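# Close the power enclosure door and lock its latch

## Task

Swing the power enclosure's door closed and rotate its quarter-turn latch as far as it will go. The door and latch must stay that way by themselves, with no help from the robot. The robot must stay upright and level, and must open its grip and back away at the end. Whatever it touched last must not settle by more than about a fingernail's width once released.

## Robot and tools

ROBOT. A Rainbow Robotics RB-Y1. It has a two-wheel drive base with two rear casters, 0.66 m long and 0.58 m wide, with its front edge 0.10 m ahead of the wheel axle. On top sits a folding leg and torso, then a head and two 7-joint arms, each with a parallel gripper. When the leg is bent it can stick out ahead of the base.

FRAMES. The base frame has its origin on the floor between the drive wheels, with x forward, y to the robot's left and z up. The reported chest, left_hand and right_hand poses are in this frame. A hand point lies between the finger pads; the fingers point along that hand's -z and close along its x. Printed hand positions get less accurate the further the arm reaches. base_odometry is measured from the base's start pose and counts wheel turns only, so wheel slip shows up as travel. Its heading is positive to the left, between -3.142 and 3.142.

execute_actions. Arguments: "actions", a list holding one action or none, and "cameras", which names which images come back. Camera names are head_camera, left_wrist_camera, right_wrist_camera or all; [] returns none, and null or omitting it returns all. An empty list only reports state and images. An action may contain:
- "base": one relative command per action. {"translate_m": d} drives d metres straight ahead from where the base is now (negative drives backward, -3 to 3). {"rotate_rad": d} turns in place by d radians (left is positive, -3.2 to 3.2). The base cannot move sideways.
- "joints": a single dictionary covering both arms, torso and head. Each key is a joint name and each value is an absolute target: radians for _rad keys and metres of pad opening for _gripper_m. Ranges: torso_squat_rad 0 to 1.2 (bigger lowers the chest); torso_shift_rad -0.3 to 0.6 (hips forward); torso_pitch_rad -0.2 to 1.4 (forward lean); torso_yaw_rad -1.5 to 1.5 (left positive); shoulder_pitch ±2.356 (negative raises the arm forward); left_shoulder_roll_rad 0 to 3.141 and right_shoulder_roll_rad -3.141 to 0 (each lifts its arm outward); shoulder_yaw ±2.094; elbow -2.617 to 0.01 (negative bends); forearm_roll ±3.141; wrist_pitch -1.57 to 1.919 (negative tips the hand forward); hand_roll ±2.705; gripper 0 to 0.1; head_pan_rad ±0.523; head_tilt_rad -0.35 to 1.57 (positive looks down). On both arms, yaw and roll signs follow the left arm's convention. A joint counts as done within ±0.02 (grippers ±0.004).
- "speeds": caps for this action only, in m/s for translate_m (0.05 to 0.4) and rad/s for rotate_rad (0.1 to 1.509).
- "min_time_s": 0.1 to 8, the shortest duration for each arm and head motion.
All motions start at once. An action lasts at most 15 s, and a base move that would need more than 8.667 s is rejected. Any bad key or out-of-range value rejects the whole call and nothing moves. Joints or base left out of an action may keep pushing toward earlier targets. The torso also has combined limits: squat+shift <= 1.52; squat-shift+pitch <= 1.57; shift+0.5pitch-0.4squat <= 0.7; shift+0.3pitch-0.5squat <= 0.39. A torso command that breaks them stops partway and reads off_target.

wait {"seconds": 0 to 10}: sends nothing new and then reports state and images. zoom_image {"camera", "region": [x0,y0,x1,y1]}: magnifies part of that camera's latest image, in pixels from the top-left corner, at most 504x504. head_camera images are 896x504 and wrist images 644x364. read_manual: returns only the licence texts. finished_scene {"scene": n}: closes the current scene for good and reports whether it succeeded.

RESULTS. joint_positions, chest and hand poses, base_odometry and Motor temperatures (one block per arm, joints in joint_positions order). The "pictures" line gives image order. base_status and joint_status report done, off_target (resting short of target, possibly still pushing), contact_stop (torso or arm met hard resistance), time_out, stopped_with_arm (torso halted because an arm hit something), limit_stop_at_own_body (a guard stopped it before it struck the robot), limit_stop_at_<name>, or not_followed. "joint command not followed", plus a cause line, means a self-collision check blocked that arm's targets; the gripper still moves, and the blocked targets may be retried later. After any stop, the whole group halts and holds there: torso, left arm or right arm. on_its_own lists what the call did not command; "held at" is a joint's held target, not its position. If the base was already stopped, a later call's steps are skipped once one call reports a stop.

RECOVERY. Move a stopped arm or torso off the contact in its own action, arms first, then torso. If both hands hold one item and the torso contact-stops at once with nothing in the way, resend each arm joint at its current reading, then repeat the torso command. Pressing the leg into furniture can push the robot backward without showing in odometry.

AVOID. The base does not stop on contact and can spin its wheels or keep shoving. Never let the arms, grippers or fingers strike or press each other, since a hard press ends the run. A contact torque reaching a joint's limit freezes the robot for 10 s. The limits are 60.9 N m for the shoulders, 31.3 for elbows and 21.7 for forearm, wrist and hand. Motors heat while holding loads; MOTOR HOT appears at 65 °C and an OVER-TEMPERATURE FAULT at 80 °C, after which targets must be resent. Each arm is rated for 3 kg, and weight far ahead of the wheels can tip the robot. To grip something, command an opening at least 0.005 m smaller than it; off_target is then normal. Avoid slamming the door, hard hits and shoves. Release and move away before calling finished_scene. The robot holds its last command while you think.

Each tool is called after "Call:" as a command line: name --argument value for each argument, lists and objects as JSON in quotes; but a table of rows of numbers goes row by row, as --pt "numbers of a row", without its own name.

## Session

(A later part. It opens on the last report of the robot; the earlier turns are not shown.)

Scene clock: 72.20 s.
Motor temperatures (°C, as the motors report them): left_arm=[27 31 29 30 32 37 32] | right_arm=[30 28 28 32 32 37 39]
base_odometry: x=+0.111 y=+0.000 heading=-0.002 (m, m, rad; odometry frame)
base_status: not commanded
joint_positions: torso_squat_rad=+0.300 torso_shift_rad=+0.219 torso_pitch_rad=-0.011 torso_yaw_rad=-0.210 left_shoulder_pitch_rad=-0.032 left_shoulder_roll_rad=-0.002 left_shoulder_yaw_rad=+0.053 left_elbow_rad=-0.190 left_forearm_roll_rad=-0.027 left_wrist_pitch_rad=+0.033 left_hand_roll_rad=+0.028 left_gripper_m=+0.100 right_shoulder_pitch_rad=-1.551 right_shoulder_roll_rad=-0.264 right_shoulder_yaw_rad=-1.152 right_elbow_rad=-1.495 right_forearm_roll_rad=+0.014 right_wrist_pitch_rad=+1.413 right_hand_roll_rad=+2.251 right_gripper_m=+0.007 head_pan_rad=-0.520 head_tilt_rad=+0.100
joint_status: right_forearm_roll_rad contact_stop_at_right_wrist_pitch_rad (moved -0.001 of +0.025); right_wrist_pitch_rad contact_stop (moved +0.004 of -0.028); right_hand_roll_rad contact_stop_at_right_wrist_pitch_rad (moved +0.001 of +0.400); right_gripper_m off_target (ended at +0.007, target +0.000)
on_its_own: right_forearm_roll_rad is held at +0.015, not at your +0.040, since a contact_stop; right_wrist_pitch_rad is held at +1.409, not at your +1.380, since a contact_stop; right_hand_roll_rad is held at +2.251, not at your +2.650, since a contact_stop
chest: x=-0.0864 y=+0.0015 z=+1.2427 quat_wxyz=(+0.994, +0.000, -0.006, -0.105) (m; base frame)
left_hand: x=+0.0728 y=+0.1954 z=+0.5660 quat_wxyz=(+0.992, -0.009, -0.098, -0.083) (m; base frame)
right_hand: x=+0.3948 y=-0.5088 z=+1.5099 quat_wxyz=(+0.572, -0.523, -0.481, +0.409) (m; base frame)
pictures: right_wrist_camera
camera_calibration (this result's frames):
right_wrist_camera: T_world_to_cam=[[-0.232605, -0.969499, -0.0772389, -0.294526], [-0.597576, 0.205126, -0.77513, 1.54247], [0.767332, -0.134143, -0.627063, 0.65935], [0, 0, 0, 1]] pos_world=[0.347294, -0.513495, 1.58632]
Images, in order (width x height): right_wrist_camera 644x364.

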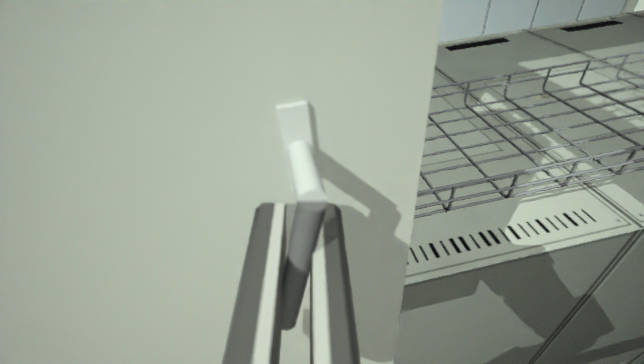

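Call:
execute_actions --actions '[{"joints":{"right_hand_roll_rad":2.68},"min_time_s":1}]' --cameras '["right_wrist_camera"]'

Call:
execute_actions --actions '[{"joints":{"right_hand_roll_rad":2.35,"right_gripper_m":0.04}}]' --cameras '["right_wrist_camera"]'

Scene clock: 78.43 s.
Motor temperatures (°C, as the motors report them): left_arm=[27 31 29 30 32 37 32] | right_arm=[30 29 28 32 32 40 39]
base_odometry: x=+0.111 y=+0.000 heading=-0.002 (m, m, rad; odometry frame)
base_status: not commanded
joint_positions: torso_squat_rad=+0.300 torso_shift_rad=+0.219 torso_pitch_rad=-0.011 torso_yaw_rad=-0.210 left_shoulder_pitch_rad=-0.032 left_shoulder_roll_rad=-0.002 left_shoulder_yaw_rad=+0.053 left_elbow_rad=-0.190 left_forearm_roll_rad=-0.027 left_wrist_pitch_rad=+0.033 left_hand_roll_rad=+0.028 left_gripper_m=+0.100 right_shoulder_pitch_rad=-1.551 right_shoulder_roll_rad=-0.266 right_shoulder_yaw_rad=-1.153 right_elbow_rad=-1.495 right_forearm_roll_rad=+0.014 right_wrist_pitch_rad=+1.411 right_hand_roll_rad=+2.679 right_gripper_m=+0.012 head_pan_rad=-0.520 head_tilt_rad=+0.100
joint_status: all done
on_its_own: right_forearm_roll_rad is held at +0.015, not at your +0.040, since a contact_stop; right_wrist_pitch_rad is held at +1.409, not at your +1.380, since a contact_stop
chest: x=-0.0864 y=+0.0010 z=+1.2427 quat_wxyz=(+0.994, +0.000, -0.006, -0.105) (m; base frame)
left_hand: x=+0.0728 y=+0.1954 z=+0.5661 quat_wxyz=(+0.992, -0.009, -0.098, -0.083) (m; base frame)
right_hand: x=+0.3940 y=-0.5109 z=+1.5099 quat_wxyz=(+0.473, -0.614, -0.359, +0.520) (m; base frame)
pictures: right_wrist_camera
camera_calibration (this result's frames):
right_wrist_camera: T_world_to_cam=[[-0.228905, -0.91133, 0.34217, -0.901772], [-0.663707, -0.111024, -0.739707, 1.35344], [0.712106, -0.396423, -0.579442, 0.47559], [0, 0, 0, 1]] pos_world=[0.353195, -0.483013, 1.58528]
Images, in order (width x height): right_wrist_camera 644x364.

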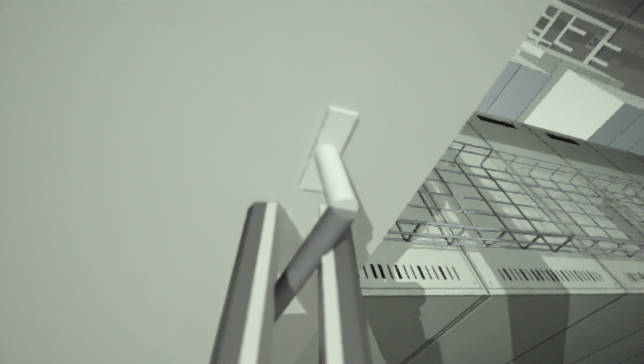

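Scene clock: 79.30 s.
Motor temperatures (°C, as the motors report them): left_arm=[27 31 29 30 32 37 32] | right_arm=[30 29 28 32 32 40 39]
base_odometry: x=+0.111 y=+0.000 heading=-0.002 (m, m, rad; odometry frame)
base_status: not commanded
joint_positions: torso_squat_rad=+0.300 torso_shift_rad=+0.219 torso_pitch_rad=-0.011 torso_yaw_rad=-0.211 left_shoulder_pitch_rad=-0.032 left_shoulder_roll_rad=-0.002 left_shoulder_yaw_rad=+0.053 left_elbow_rad=-0.190 left_forearm_roll_rad=-0.027 left_wrist_pitch_rad=+0.033 left_hand_roll_rad=+0.028 left_gripper_m=+0.100 right_shoulder_pitch_rad=-1.549 right_shoulder_roll_rad=-0.271 right_shoulder_yaw_rad=-1.154 right_elbow_rad=-1.497 right_forearm_roll_rad=+0.015 right_wrist_pitch_rad=+1.409 right_hand_roll_rad=+2.350 right_gripper_m=+0.039 head_pan_rad=-0.520 head_tilt_rad=+0.100
joint_status: all done
on_its_own: right_forearm_roll_rad is held at +0.015, not at your +0.040, since a contact_stop; right_wrist_pitch_rad is held at +1.409, not at your +1.380, since a contact_stop
chest: x=-0.0862 y=+0.0001 z=+1.2426 quat_wxyz=(+0.994, +0.001, -0.005, -0.105) (m; base frame)
left_hand: x=+0.0729 y=+0.1954 z=+0.5663 quat_wxyz=(+0.992, -0.008, -0.098, -0.083) (m; base frame)
right_hand: x=+0.3917 y=-0.5162 z=+1.5094 quat_wxyz=(+0.554, -0.549, -0.453, +0.432) (m; base frame)
pictures: right_wrist_camera
camera_calibration (this result's frames):
right_wrist_camera: T_world_to_cam=[[-0.246736, -0.968912, 0.0182028, -0.440688], [-0.608978, 0.140412, -0.78066, 1.52112], [0.753835, -0.203702, -0.624691, 0.62624], [0, 0, 0, 1]] pos_world=[0.345517, -0.513006, 1.58671]
Images, in order (width x height): right_wrist_camera 644x364.

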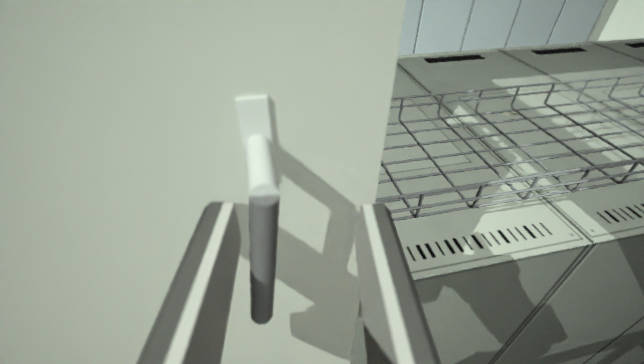

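Call:
execute_actions --actions '[{"joints":{"right_hand_roll_rad":2.7,"right_gripper_m":0.006},"min_time_s":1}]' --cameras '["right_wrist_camera"]'

Call:
execute_actions --actions '[{"joints":{"right_hand_roll_rad":2.38,"right_gripper_m":0.05}}]' --cameras '["right_wrist_camera"]'

Call:
execute_actions --actions '[{"base":{"translate_m":-0.09},"joints":{"torso_squat_rad":0.55,"head_tilt_rad":-0.1}}]' --cameras '["head_camera"]'

Scene clock: 90.00 s.
Motor temperatures (°C, as the motors report them): left_arm=[27 31 29 30 32 37 32] | right_arm=[31 28 28 32 32 39 39]
base_odometry: x=+0.111 y=+0.000 heading=-0.002 (m, m, rad; odometry frame)
base_status: not commanded
joint_positions: torso_squat_rad=+0.300 torso_shift_rad=+0.219 torso_pitch_rad=-0.011 torso_yaw_rad=-0.210 left_shoulder_pitch_rad=-0.032 left_shoulder_roll_rad=-0.002 left_shoulder_yaw_rad=+0.053 left_elbow_rad=-0.190 left_forearm_roll_rad=-0.027 left_wrist_pitch_rad=+0.033 left_hand_roll_rad=+0.028 left_gripper_m=+0.100 right_shoulder_pitch_rad=-1.551 right_shoulder_roll_rad=-0.266 right_shoulder_yaw_rad=-1.153 right_elbow_rad=-1.496 right_forearm_roll_rad=+0.014 right_wrist_pitch_rad=+1.411 right_hand_roll_rad=+2.699 right_gripper_m=+0.012 head_pan_rad=-0.520 head_tilt_rad=+0.100
joint_status: right_gripper_m off_target (ended at +0.012, target +0.006); the others done
on_its_own: right_forearm_roll_rad is held at +0.015, not at your +0.040, since a contact_stop; right_wrist_pitch_rad is held at +1.409, not at your +1.380, since a contact_stop
chest: x=-0.0861 y=+0.0008 z=+1.2426 quat_wxyz=(+0.994, +0.000, -0.005, -0.105) (m; base frame)
left_hand: x=+0.0728 y=+0.1954 z=+0.5661 quat_wxyz=(+0.992, -0.009, -0.098, -0.083) (m; base frame)
right_hand: x=+0.3939 y=-0.5117 z=+1.5098 quat_wxyz=(+0.468, -0.618, -0.353, +0.524) (m; base frame)
pictures: right_wrist_camera
camera_calibration (this result's frames):
right_wrist_camera: T_world_to_cam=[[-0.229173, -0.90414, 0.360569, -0.926494], [-0.666607, -0.124151, -0.734998, 1.34059], [0.709306, -0.408799, -0.574254, 0.462168], [0, 0, 0, 1]] pos_world=[0.353497, -0.482312, 1.5848]
Images, in order (width x height): right_wrist_camera 644x364.

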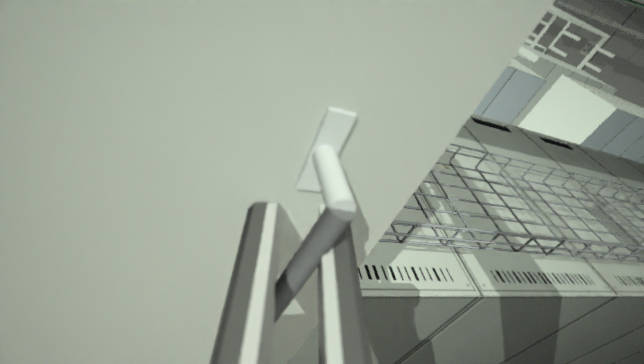

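Scene clock: 90.93 s.
Motor temperatures (°C, as the motors report them): left_arm=[27 31 29 30 32 37 32] | right_arm=[31 28 28 32 32 39 39]
base_odometry: x=+0.111 y=+0.000 heading=-0.002 (m, m, rad; odometry frame)
base_status: not commanded
joint_positions: torso_squat_rad=+0.300 torso_shift_rad=+0.219 torso_pitch_rad=-0.011 torso_yaw_rad=-0.211 left_shoulder_pitch_rad=-0.032 left_shoulder_roll_rad=-0.002 left_shoulder_yaw_rad=+0.053 left_elbow_rad=-0.190 left_forearm_roll_rad=-0.027 left_wrist_pitch_rad=+0.033 left_hand_roll_rad=+0.028 left_gripper_m=+0.100 right_shoulder_pitch_rad=-1.549 right_shoulder_roll_rad=-0.272 right_shoulder_yaw_rad=-1.154 right_elbow_rad=-1.498 right_forearm_roll_rad=+0.015 right_wrist_pitch_rad=+1.409 right_hand_roll_rad=+2.380 right_gripper_m=+0.049 head_pan_rad=-0.520 head_tilt_rad=+0.100
joint_status: all done
on_its_own: right_forearm_roll_rad is held at +0.015, not at your +0.040, since a contact_stop; right_wrist_pitch_rad is held at +1.409, not at your +1.380, since a contact_stop
chest: x=-0.0861 y=+0.0001 z=+1.2426 quat_wxyz=(+0.994, +0.001, -0.005, -0.105) (m; base frame)
left_hand: x=+0.0729 y=+0.1953 z=+0.5663 quat_wxyz=(+0.992, -0.008, -0.098, -0.083) (m; base frame)
right_hand: x=+0.3912 y=-0.5169 z=+1.5096 quat_wxyz=(+0.547, -0.556, -0.444, +0.440) (m; base frame)
pictures: right_wrist_camera
camera_calibration (this result's frames):
right_wrist_camera: T_world_to_cam=[[-0.248619, -0.967412, 0.0479835, -0.48499], [-0.61326, 0.118872, -0.780885, 1.51198], [0.749734, -0.223569, -0.622829, 0.615052], [0, 0, 0, 1]] pos_world=[0.345535, -0.511411, 1.58703]
Images, in order (width x height): right_wrist_camera 644x364.

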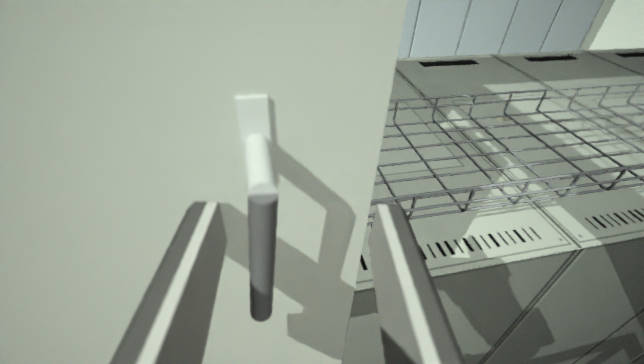

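Scene clock: 92.57 s.
Motor temperatures (°C, as the motors report them): left_arm=[27 31 29 30 32 37 32] | right_arm=[31 28 28 32 31 39 39]
base_odometry: x=+0.021 y=+0.000 heading=-0.002 (m, m, rad; odometry frame)
base_status: done
joint_positions: torso_squat_rad=+0.550 torso_shift_rad=+0.220 torso_pitch_rad=-0.008 torso_yaw_rad=-0.210 left_shoulder_pitch_rad=-0.032 left_shoulder_roll_rad=-0.002 left_shoulder_yaw_rad=+0.053 left_elbow_rad=-0.190 left_forearm_roll_rad=-0.027 left_wrist_pitch_rad=+0.033 left_hand_roll_rad=+0.028 left_gripper_m=+0.100 right_shoulder_pitch_rad=-1.549 right_shoulder_roll_rad=-0.267 right_shoulder_yaw_rad=-1.153 right_elbow_rad=-1.494 right_forearm_roll_rad=+0.015 right_wrist_pitch_rad=+1.409 right_hand_roll_rad=+2.380 right_gripper_m=+0.050 head_pan_rad=-0.520 head_tilt_rad=-0.100
joint_status: all done
on_its_own: right_forearm_roll_rad is held at +0.015, not at your +0.040, since a contact_stop; right_wrist_pitch_rad is held at +1.409, not at your +1.380, since a contact_stop
chest: x=-0.1004 y=+0.0001 z=+1.1723 quat_wxyz=(+0.994, +0.001, -0.004, -0.105) (m; base frame)
left_hand: x=+0.0569 y=+0.1954 z=+0.4956 quat_wxyz=(+0.992, -0.008, -0.097, -0.083) (m; base frame)
right_hand: x=+0.3807 y=-0.5133 z=+1.4368 quat_wxyz=(+0.547, -0.553, -0.445, +0.444) (m; base frame)
pictures: head_camera
camera_calibration (this result's frames):
head_camera: T_world_to_cam=[[-0.637273, -0.770418, 0.0184198, -0.0808445], [0.0496631, -0.0649091, -0.996655, 1.4351], [0.769037, -0.634226, 0.0796261, -0.0967104], [0, 0, 0, 1]] pos_world=[-0.0484179, -0.030469, 1.43949]
Images, in order (width x height): head_camera 896x504.

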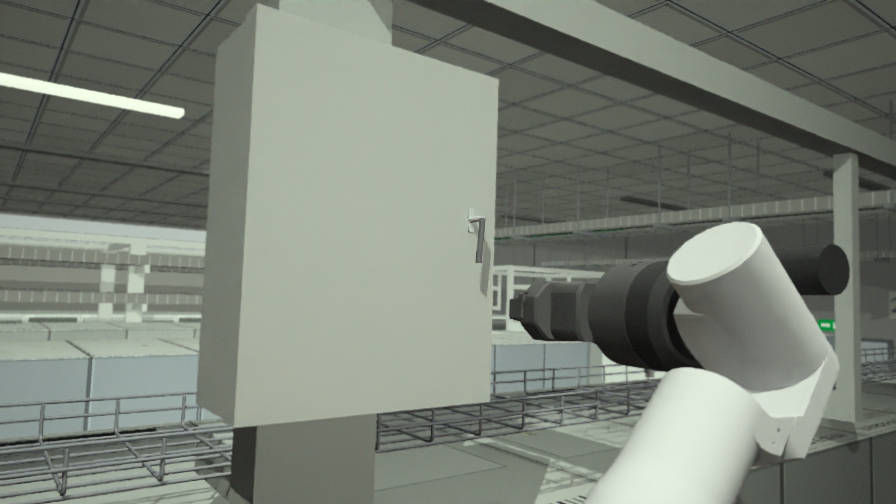

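Call:
zoom_image --camera "head_camera" --region '[440,190,520,290]'

Region (440, 190, 520, 290) of head_camera's 896x504 image, scaled by 5.040, with more detail than that image has; it fills the left 403 columns of this view, and the rest is white.

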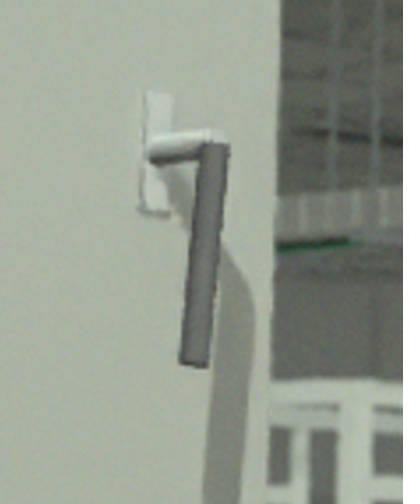

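Call:
execute_actions --actions '[{"joints":{"torso_squat_rad":0.34}}]' --cameras '[]'

Call:
execute_actions --actions '[{"base":{"translate_m":0.088},"speeds":{"translate_m":0.1}}]' --cameras '["right_wrist_camera"]'

Call:
execute_actions --actions '[{"joints":{"right_hand_roll_rad":2.55,"right_gripper_m":0.012},"min_time_s":1}]' --cameras '["right_wrist_camera"]'

Scene clock: 103.93 s.
Motor temperatures (°C, as the motors report them): left_arm=[27 31 29 30 32 37 32] | right_arm=[31 28 28 32 31 38 39]
base_odometry: x=+0.021 y=+0.000 heading=-0.002 (m, m, rad; odometry frame)
base_status: not commanded
joint_positions: torso_squat_rad=+0.340 torso_shift_rad=+0.220 torso_pitch_rad=-0.008 torso_yaw_rad=-0.210 left_shoulder_pitch_rad=-0.032 left_shoulder_roll_rad=-0.002 left_shoulder_yaw_rad=+0.053 left_elbow_rad=-0.190 left_forearm_roll_rad=-0.027 left_wrist_pitch_rad=+0.033 left_hand_roll_rad=+0.028 left_gripper_m=+0.100 right_shoulder_pitch_rad=-1.549 right_shoulder_roll_rad=-0.267 right_shoulder_yaw_rad=-1.153 right_elbow_rad=-1.494 right_forearm_roll_rad=+0.015 right_wrist_pitch_rad=+1.409 right_hand_roll_rad=+2.380 right_gripper_m=+0.050 head_pan_rad=-0.520 head_tilt_rad=-0.100
joint_status: all done
on_its_own: right_forearm_roll_rad is held at +0.015, not at your +0.040, since a contact_stop; right_wrist_pitch_rad is held at +1.409, not at your +1.380, since a contact_stop
chest: x=-0.0864 y=+0.0001 z=+1.2339 quat_wxyz=(+0.994, +0.001, -0.004, -0.105) (m; base frame)
left_hand: x=+0.0706 y=+0.1955 z=+0.5571 quat_wxyz=(+0.992, -0.008, -0.097, -0.083) (m; base frame)
right_hand: x=+0.3948 y=-0.5133 z=+1.4981 quat_wxyz=(+0.547, -0.553, -0.445, +0.444) (m; base frame)
pictures: none
No camera images: the call's "cameras" was empty. Leave "cameras" out to get every camera's image.

Scene clock: 105.43 s.
Motor temperatures (°C, as the motors report them): left_arm=[27 31 29 30 32 37 32] | right_arm=[31 28 28 32 31 37 39]
base_odometry: x=+0.108 y=+0.000 heading=-0.004 (m, m, rad; odometry frame)
base_status: done
joint_positions: torso_squat_rad=+0.340 torso_shift_rad=+0.220 torso_pitch_rad=-0.009 torso_yaw_rad=-0.210 left_shoulder_pitch_rad=-0.032 left_shoulder_roll_rad=-0.002 left_shoulder_yaw_rad=+0.053 left_elbow_rad=-0.190 left_forearm_roll_rad=-0.027 left_wrist_pitch_rad=+0.033 left_hand_roll_rad=+0.028 left_gripper_m=+0.100 right_shoulder_pitch_rad=-1.549 right_shoulder_roll_rad=-0.268 right_shoulder_yaw_rad=-1.153 right_elbow_rad=-1.495 right_forearm_roll_rad=+0.015 right_wrist_pitch_rad=+1.410 right_hand_roll_rad=+2.380 right_gripper_m=+0.050 head_pan_rad=-0.520 head_tilt_rad=-0.100
joint_status: not commanded
on_its_own: right_forearm_roll_rad is held at +0.015, not at your +0.040, since a contact_stop; right_wrist_pitch_rad is held at +1.409, not at your +1.380, since a contact_stop
chest: x=-0.0871 y=+0.0002 z=+1.2340 quat_wxyz=(+0.994, +0.001, -0.005, -0.105) (m; base frame)
left_hand: x=+0.0709 y=+0.1954 z=+0.5574 quat_wxyz=(+0.992, -0.008, -0.097, -0.083) (m; base frame)
right_hand: x=+0.3928 y=-0.5142 z=+1.4991 quat_wxyz=(+0.547, -0.554, -0.445, +0.443) (m; base frame)
pictures: right_wrist_camera
camera_calibration (this result's frames):
right_wrist_camera: T_world_to_cam=[[-0.242017, -0.969046, 0.0487534, -0.486021], [-0.617514, 0.115076, -0.778096, 1.49999], [0.748401, -0.218419, -0.62625, 0.616263], [0, 0, 0, 1]] pos_world=[0.347427, -0.508986, 1.57676]
Images, in order (width x height): right_wrist_camera 644x364.

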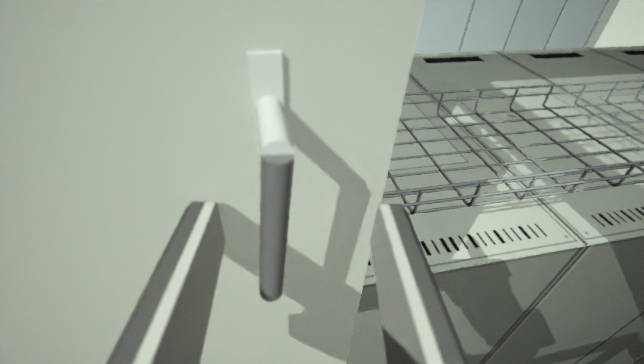

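Scene clock: 106.73 s.
Motor temperatures (°C, as the motors report them): left_arm=[27 31 29 30 32 37 32] | right_arm=[31 28 28 32 31 37 39]
base_odometry: x=+0.109 y=+0.000 heading=-0.004 (m, m, rad; odometry frame)
base_status: not commanded
joint_positions: torso_squat_rad=+0.340 torso_shift_rad=+0.220 torso_pitch_rad=-0.009 torso_yaw_rad=-0.210 left_shoulder_pitch_rad=-0.032 left_shoulder_roll_rad=-0.002 left_shoulder_yaw_rad=+0.053 left_elbow_rad=-0.190 left_forearm_roll_rad=-0.027 left_wrist_pitch_rad=+0.033 left_hand_roll_rad=+0.028 left_gripper_m=+0.100 right_shoulder_pitch_rad=-1.550 right_shoulder_roll_rad=-0.265 right_shoulder_yaw_rad=-1.153 right_elbow_rad=-1.494 right_forearm_roll_rad=+0.014 right_wrist_pitch_rad=+1.410 right_hand_roll_rad=+2.550 right_gripper_m=+0.013 head_pan_rad=-0.520 head_tilt_rad=-0.100
joint_status: all done
on_its_own: right_forearm_roll_rad is held at +0.015, not at your +0.040, since a contact_stop; right_wrist_pitch_rad is held at +1.409, not at your +1.380, since a contact_stop
chest: x=-0.0868 y=+0.0005 z=+1.2339 quat_wxyz=(+0.994, +0.000, -0.004, -0.105) (m; base frame)
left_hand: x=+0.0709 y=+0.1954 z=+0.5572 quat_wxyz=(+0.992, -0.009, -0.097, -0.083) (m; base frame)
right_hand: x=+0.3949 y=-0.5115 z=+1.4988 quat_wxyz=(+0.506, -0.588, -0.397, +0.489) (m; base frame)
pictures: right_wrist_camera
camera_calibration (this result's frames):
right_wrist_camera: T_world_to_cam=[[-0.233611, -0.947628, 0.217776, -0.728622], [-0.646402, -0.0159555, -0.76283, 1.42221], [0.726354, -0.318976, -0.608821, 0.546289], [0, 0, 0, 1]] pos_world=[0.352306, -0.493518, 1.57617]
Images, in order (width x height): right_wrist_camera 644x364.

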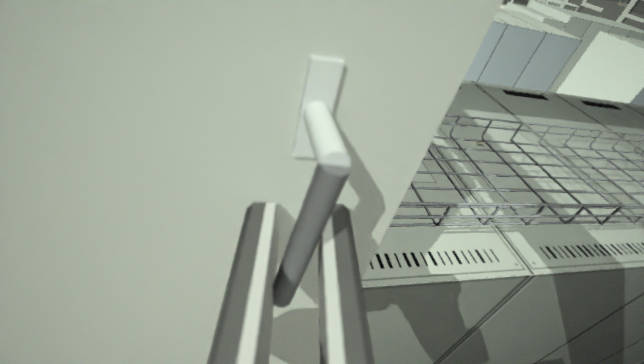

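Need more preload: open, shift out, close.

Call:
execute_actions --actions '[{"joints":{"right_hand_roll_rad":2.38,"right_gripper_m":0.05,"torso_yaw_rad":-0.24,"torso_shift_rad":0.24}}]' --cameras '["right_wrist_camera"]'

Call:
execute_actions --actions '[{"joints":{"right_gripper_m":0.008}}]' --cameras '["right_wrist_camera"]'

Call:
execute_actions --actions '[{"joints":{"right_gripper_m":0.07}}]' --cameras '["right_wrist_camera"]'

Call:
execute_actions --actions '[{"base":{"translate_m":-0.09},"joints":{"torso_squat_rad":0.55}}]' --cameras '["head_camera"]'

Call:
zoom_image --camera "head_camera" --region '[410,180,530,300]'

Scene clock: 113.90 s.
Motor temperatures (°C, as the motors report them): left_arm=[27 31 29 30 32 37 32] | right_arm=[31 28 28 32 31 37 39]
base_odometry: x=+0.108 y=+0.000 heading=-0.004 (m, m, rad; odometry frame)
base_status: not commanded
joint_positions: torso_squat_rad=+0.340 torso_shift_rad=+0.240 torso_pitch_rad=-0.009 torso_yaw_rad=-0.240 left_shoulder_pitch_rad=-0.032 left_shoulder_roll_rad=-0.002 left_shoulder_yaw_rad=+0.053 left_elbow_rad=-0.190 left_forearm_roll_rad=-0.027 left_wrist_pitch_rad=+0.033 left_hand_roll_rad=+0.028 left_gripper_m=+0.100 right_shoulder_pitch_rad=-1.550 right_shoulder_roll_rad=-0.267 right_shoulder_yaw_rad=-1.153 right_elbow_rad=-1.495 right_forearm_roll_rad=+0.014 right_wrist_pitch_rad=+1.409 right_hand_roll_rad=+2.380 right_gripper_m=+0.050 head_pan_rad=-0.520 head_tilt_rad=-0.100
joint_status: all done
on_its_own: right_forearm_roll_rad is held at +0.015, not at your +0.040, since a contact_stop; right_wrist_pitch_rad is held at +1.409, not at your +1.380, since a contact_stop
chest: x=-0.0741 y=+0.0003 z=+1.2310 quat_wxyz=(+0.993, +0.000, -0.004, -0.120) (m; base frame)
left_hand: x=+0.0894 y=+0.1908 z=+0.5543 quat_wxyz=(+0.990, -0.010, -0.097, -0.098) (m; base frame)
right_hand: x=+0.3909 y=-0.5274 z=+1.4964 quat_wxyz=(+0.553, -0.560, -0.437, +0.435) (m; base frame)
pictures: right_wrist_camera
camera_calibration (this result's frames):
right_wrist_camera: T_world_to_cam=[[-0.269637, -0.961692, 0.0494309, -0.485483], [-0.613818, 0.132095, -0.778318, 1.50607], [0.741973, -0.240205, -0.625922, 0.603685], [0, 0, 0, 1]] pos_world=[0.34563, -0.520822, 1.57406]
Images, in order (width x height): right_wrist_camera 644x364.

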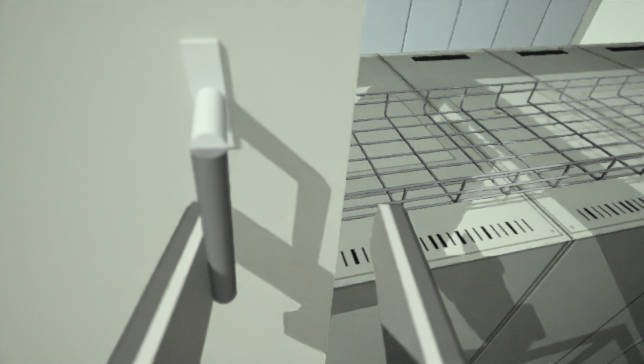

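Scene clock: 114.83 s.
Motor temperatures (°C, as the motors report them): left_arm=[27 31 29 30 32 37 32] | right_arm=[31 28 28 32 31 38 39]
base_odometry: x=+0.108 y=+0.000 heading=-0.003 (m, m, rad; odometry frame)
base_status: not commanded
joint_positions: torso_squat_rad=+0.340 torso_shift_rad=+0.240 torso_pitch_rad=-0.009 torso_yaw_rad=-0.240 left_shoulder_pitch_rad=-0.032 left_shoulder_roll_rad=-0.002 left_shoulder_yaw_rad=+0.053 left_elbow_rad=-0.190 left_forearm_roll_rad=-0.027 left_wrist_pitch_rad=+0.033 left_hand_roll_rad=+0.028 left_gripper_m=+0.100 right_shoulder_pitch_rad=-1.550 right_shoulder_roll_rad=-0.260 right_shoulder_yaw_rad=-1.152 right_elbow_rad=-1.492 right_forearm_roll_rad=+0.013 right_wrist_pitch_rad=+1.413 right_hand_roll_rad=+2.380 right_gripper_m=+0.011 head_pan_rad=-0.520 head_tilt_rad=-0.100
joint_status: all done
on_its_own: right_forearm_roll_rad is held at +0.015, not at your +0.040, since a contact_stop; right_wrist_pitch_rad is held at +1.409, not at your +1.380, since a contact_stop
chest: x=-0.0742 y=+0.0015 z=+1.2310 quat_wxyz=(+0.993, +0.000, -0.005, -0.119) (m; base frame)
left_hand: x=+0.0893 y=+0.1909 z=+0.5540 quat_wxyz=(+0.990, -0.011, -0.097, -0.097) (m; base frame)
right_hand: x=+0.3947 y=-0.5203 z=+1.4954 quat_wxyz=(+0.551, -0.557, -0.439, +0.441) (m; base frame)
pictures: right_wrist_camera
camera_calibration (this result's frames):
right_wrist_camera: T_world_to_cam=[[-0.256277, -0.965189, 0.0522773, -0.488919], [-0.619896, 0.122616, -0.775045, 1.49928], [0.741654, -0.231033, -0.62974, 0.612549], [0, 0, 0, 1]] pos_world=[0.349797, -0.514216, 1.57331]
Images, in order (width x height): right_wrist_camera 644x364.

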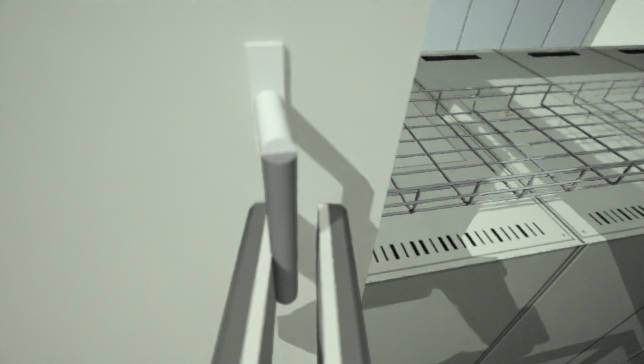

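Scene clock: 115.93 s.
Motor temperatures (°C, as the motors report them): left_arm=[27 31 29 30 32 37 32] | right_arm=[31 28 28 32 31 38 39]
base_odometry: x=+0.108 y=+0.000 heading=-0.004 (m, m, rad; odometry frame)
base_status: not commanded
joint_positions: torso_squat_rad=+0.340 torso_shift_rad=+0.240 torso_pitch_rad=-0.009 torso_yaw_rad=-0.240 left_shoulder_pitch_rad=-0.032 left_shoulder_roll_rad=-0.002 left_shoulder_yaw_rad=+0.053 left_elbow_rad=-0.190 left_forearm_roll_rad=-0.027 left_wrist_pitch_rad=+0.033 left_hand_roll_rad=+0.028 left_gripper_m=+0.100 right_shoulder_pitch_rad=-1.550 right_shoulder_roll_rad=-0.269 right_shoulder_yaw_rad=-1.153 right_elbow_rad=-1.496 right_forearm_roll_rad=+0.015 right_wrist_pitch_rad=+1.409 right_hand_roll_rad=+2.380 right_gripper_m=+0.069 head_pan_rad=-0.520 head_tilt_rad=-0.100
joint_status: all done
on_its_own: right_forearm_roll_rad is held at +0.015, not at your +0.040, since a contact_stop; right_wrist_pitch_rad is held at +1.409, not at your +1.380, since a contact_stop
chest: x=-0.0742 y=+0.0002 z=+1.2310 quat_wxyz=(+0.993, +0.001, -0.004, -0.120) (m; base frame)
left_hand: x=+0.0895 y=+0.1908 z=+0.5544 quat_wxyz=(+0.990, -0.010, -0.097, -0.098) (m; base frame)
right_hand: x=+0.3896 y=-0.5289 z=+1.4966 quat_wxyz=(+0.553, -0.561, -0.437, +0.434) (m; base frame)
pictures: right_wrist_camera
camera_calibration (this result's frames):
right_wrist_camera: T_world_to_cam=[[-0.272568, -0.960902, 0.0487282, -0.484667], [-0.612607, 0.134272, -0.778899, 1.50717], [0.741902, -0.242154, -0.625254, 0.60242], [0, 0, 0, 1]] pos_world=[0.344261, -0.522211, 1.57422]
Images, in order (width x height): right_wrist_camera 644x364.

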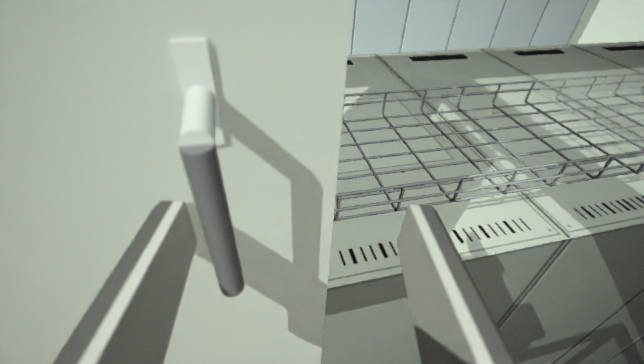

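Scene clock: 117.53 s.
Motor temperatures (°C, as the motors report them): left_arm=[27 31 29 30 32 37 32] | right_arm=[31 28 28 32 31 38 39]
base_odometry: x=+0.019 y=+0.000 heading=-0.004 (m, m, rad; odometry frame)
base_status: done
joint_positions: torso_squat_rad=+0.550 torso_shift_rad=+0.240 torso_pitch_rad=-0.008 torso_yaw_rad=-0.240 left_shoulder_pitch_rad=-0.032 left_shoulder_roll_rad=-0.002 left_shoulder_yaw_rad=+0.053 left_elbow_rad=-0.190 left_forearm_roll_rad=-0.027 left_wrist_pitch_rad=+0.033 left_hand_roll_rad=+0.028 left_gripper_m=+0.100 right_shoulder_pitch_rad=-1.549 right_shoulder_roll_rad=-0.267 right_shoulder_yaw_rad=-1.153 right_elbow_rad=-1.494 right_forearm_roll_rad=+0.015 right_wrist_pitch_rad=+1.409 right_hand_roll_rad=+2.380 right_gripper_m=+0.070 head_pan_rad=-0.520 head_tilt_rad=-0.100
joint_status: all done
on_its_own: right_forearm_roll_rad is held at +0.015, not at your +0.040, since a contact_stop; right_wrist_pitch_rad is held at +1.409, not at your +1.380, since a contact_stop
chest: x=-0.0888 y=+0.0002 z=+1.1696 quat_wxyz=(+0.993, +0.001, -0.004, -0.120) (m; base frame)
left_hand: x=+0.0743 y=+0.1908 z=+0.4929 quat_wxyz=(+0.990, -0.010, -0.097, -0.098) (m; base frame)
right_hand: x=+0.3766 y=-0.5274 z=+1.4340 quat_wxyz=(+0.553, -0.560, -0.437, +0.435) (m; base frame)
pictures: head_camera
camera_calibration (this result's frames):
head_camera: T_world_to_cam=[[-0.660095, -0.75096, 0.0182715, -0.075228], [0.0477575, -0.0662285, -0.996661, 1.43166], [0.749663, -0.657018, 0.0795811, -0.107028], [0, 0, 0, 1]] pos_world=[-0.0377955, -0.0319956, 1.43677]
Images, in order (width x height): head_camera 896x504.

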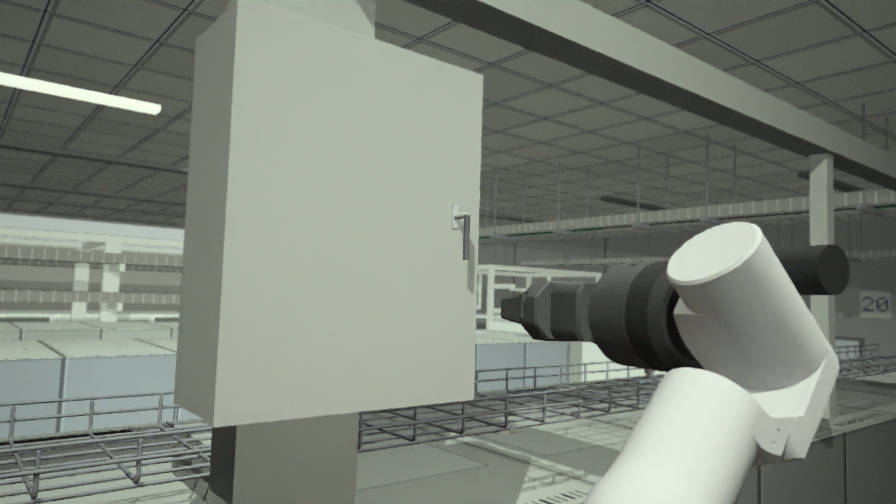

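Region (410, 180, 530, 300) of head_camera's 896x504 image, scaled by 4.200, with more detail than that image has.

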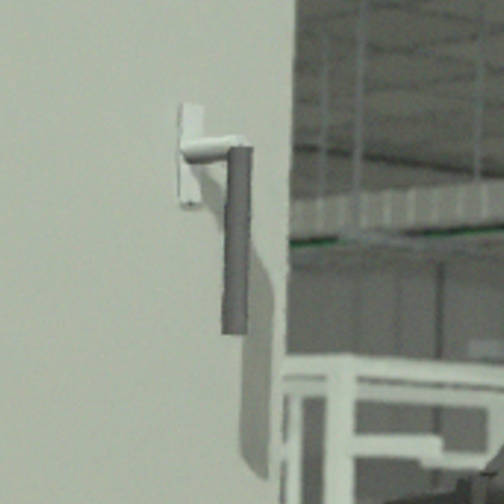

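Call:
finished_scene --scene 2

The scene is finished: the task was done.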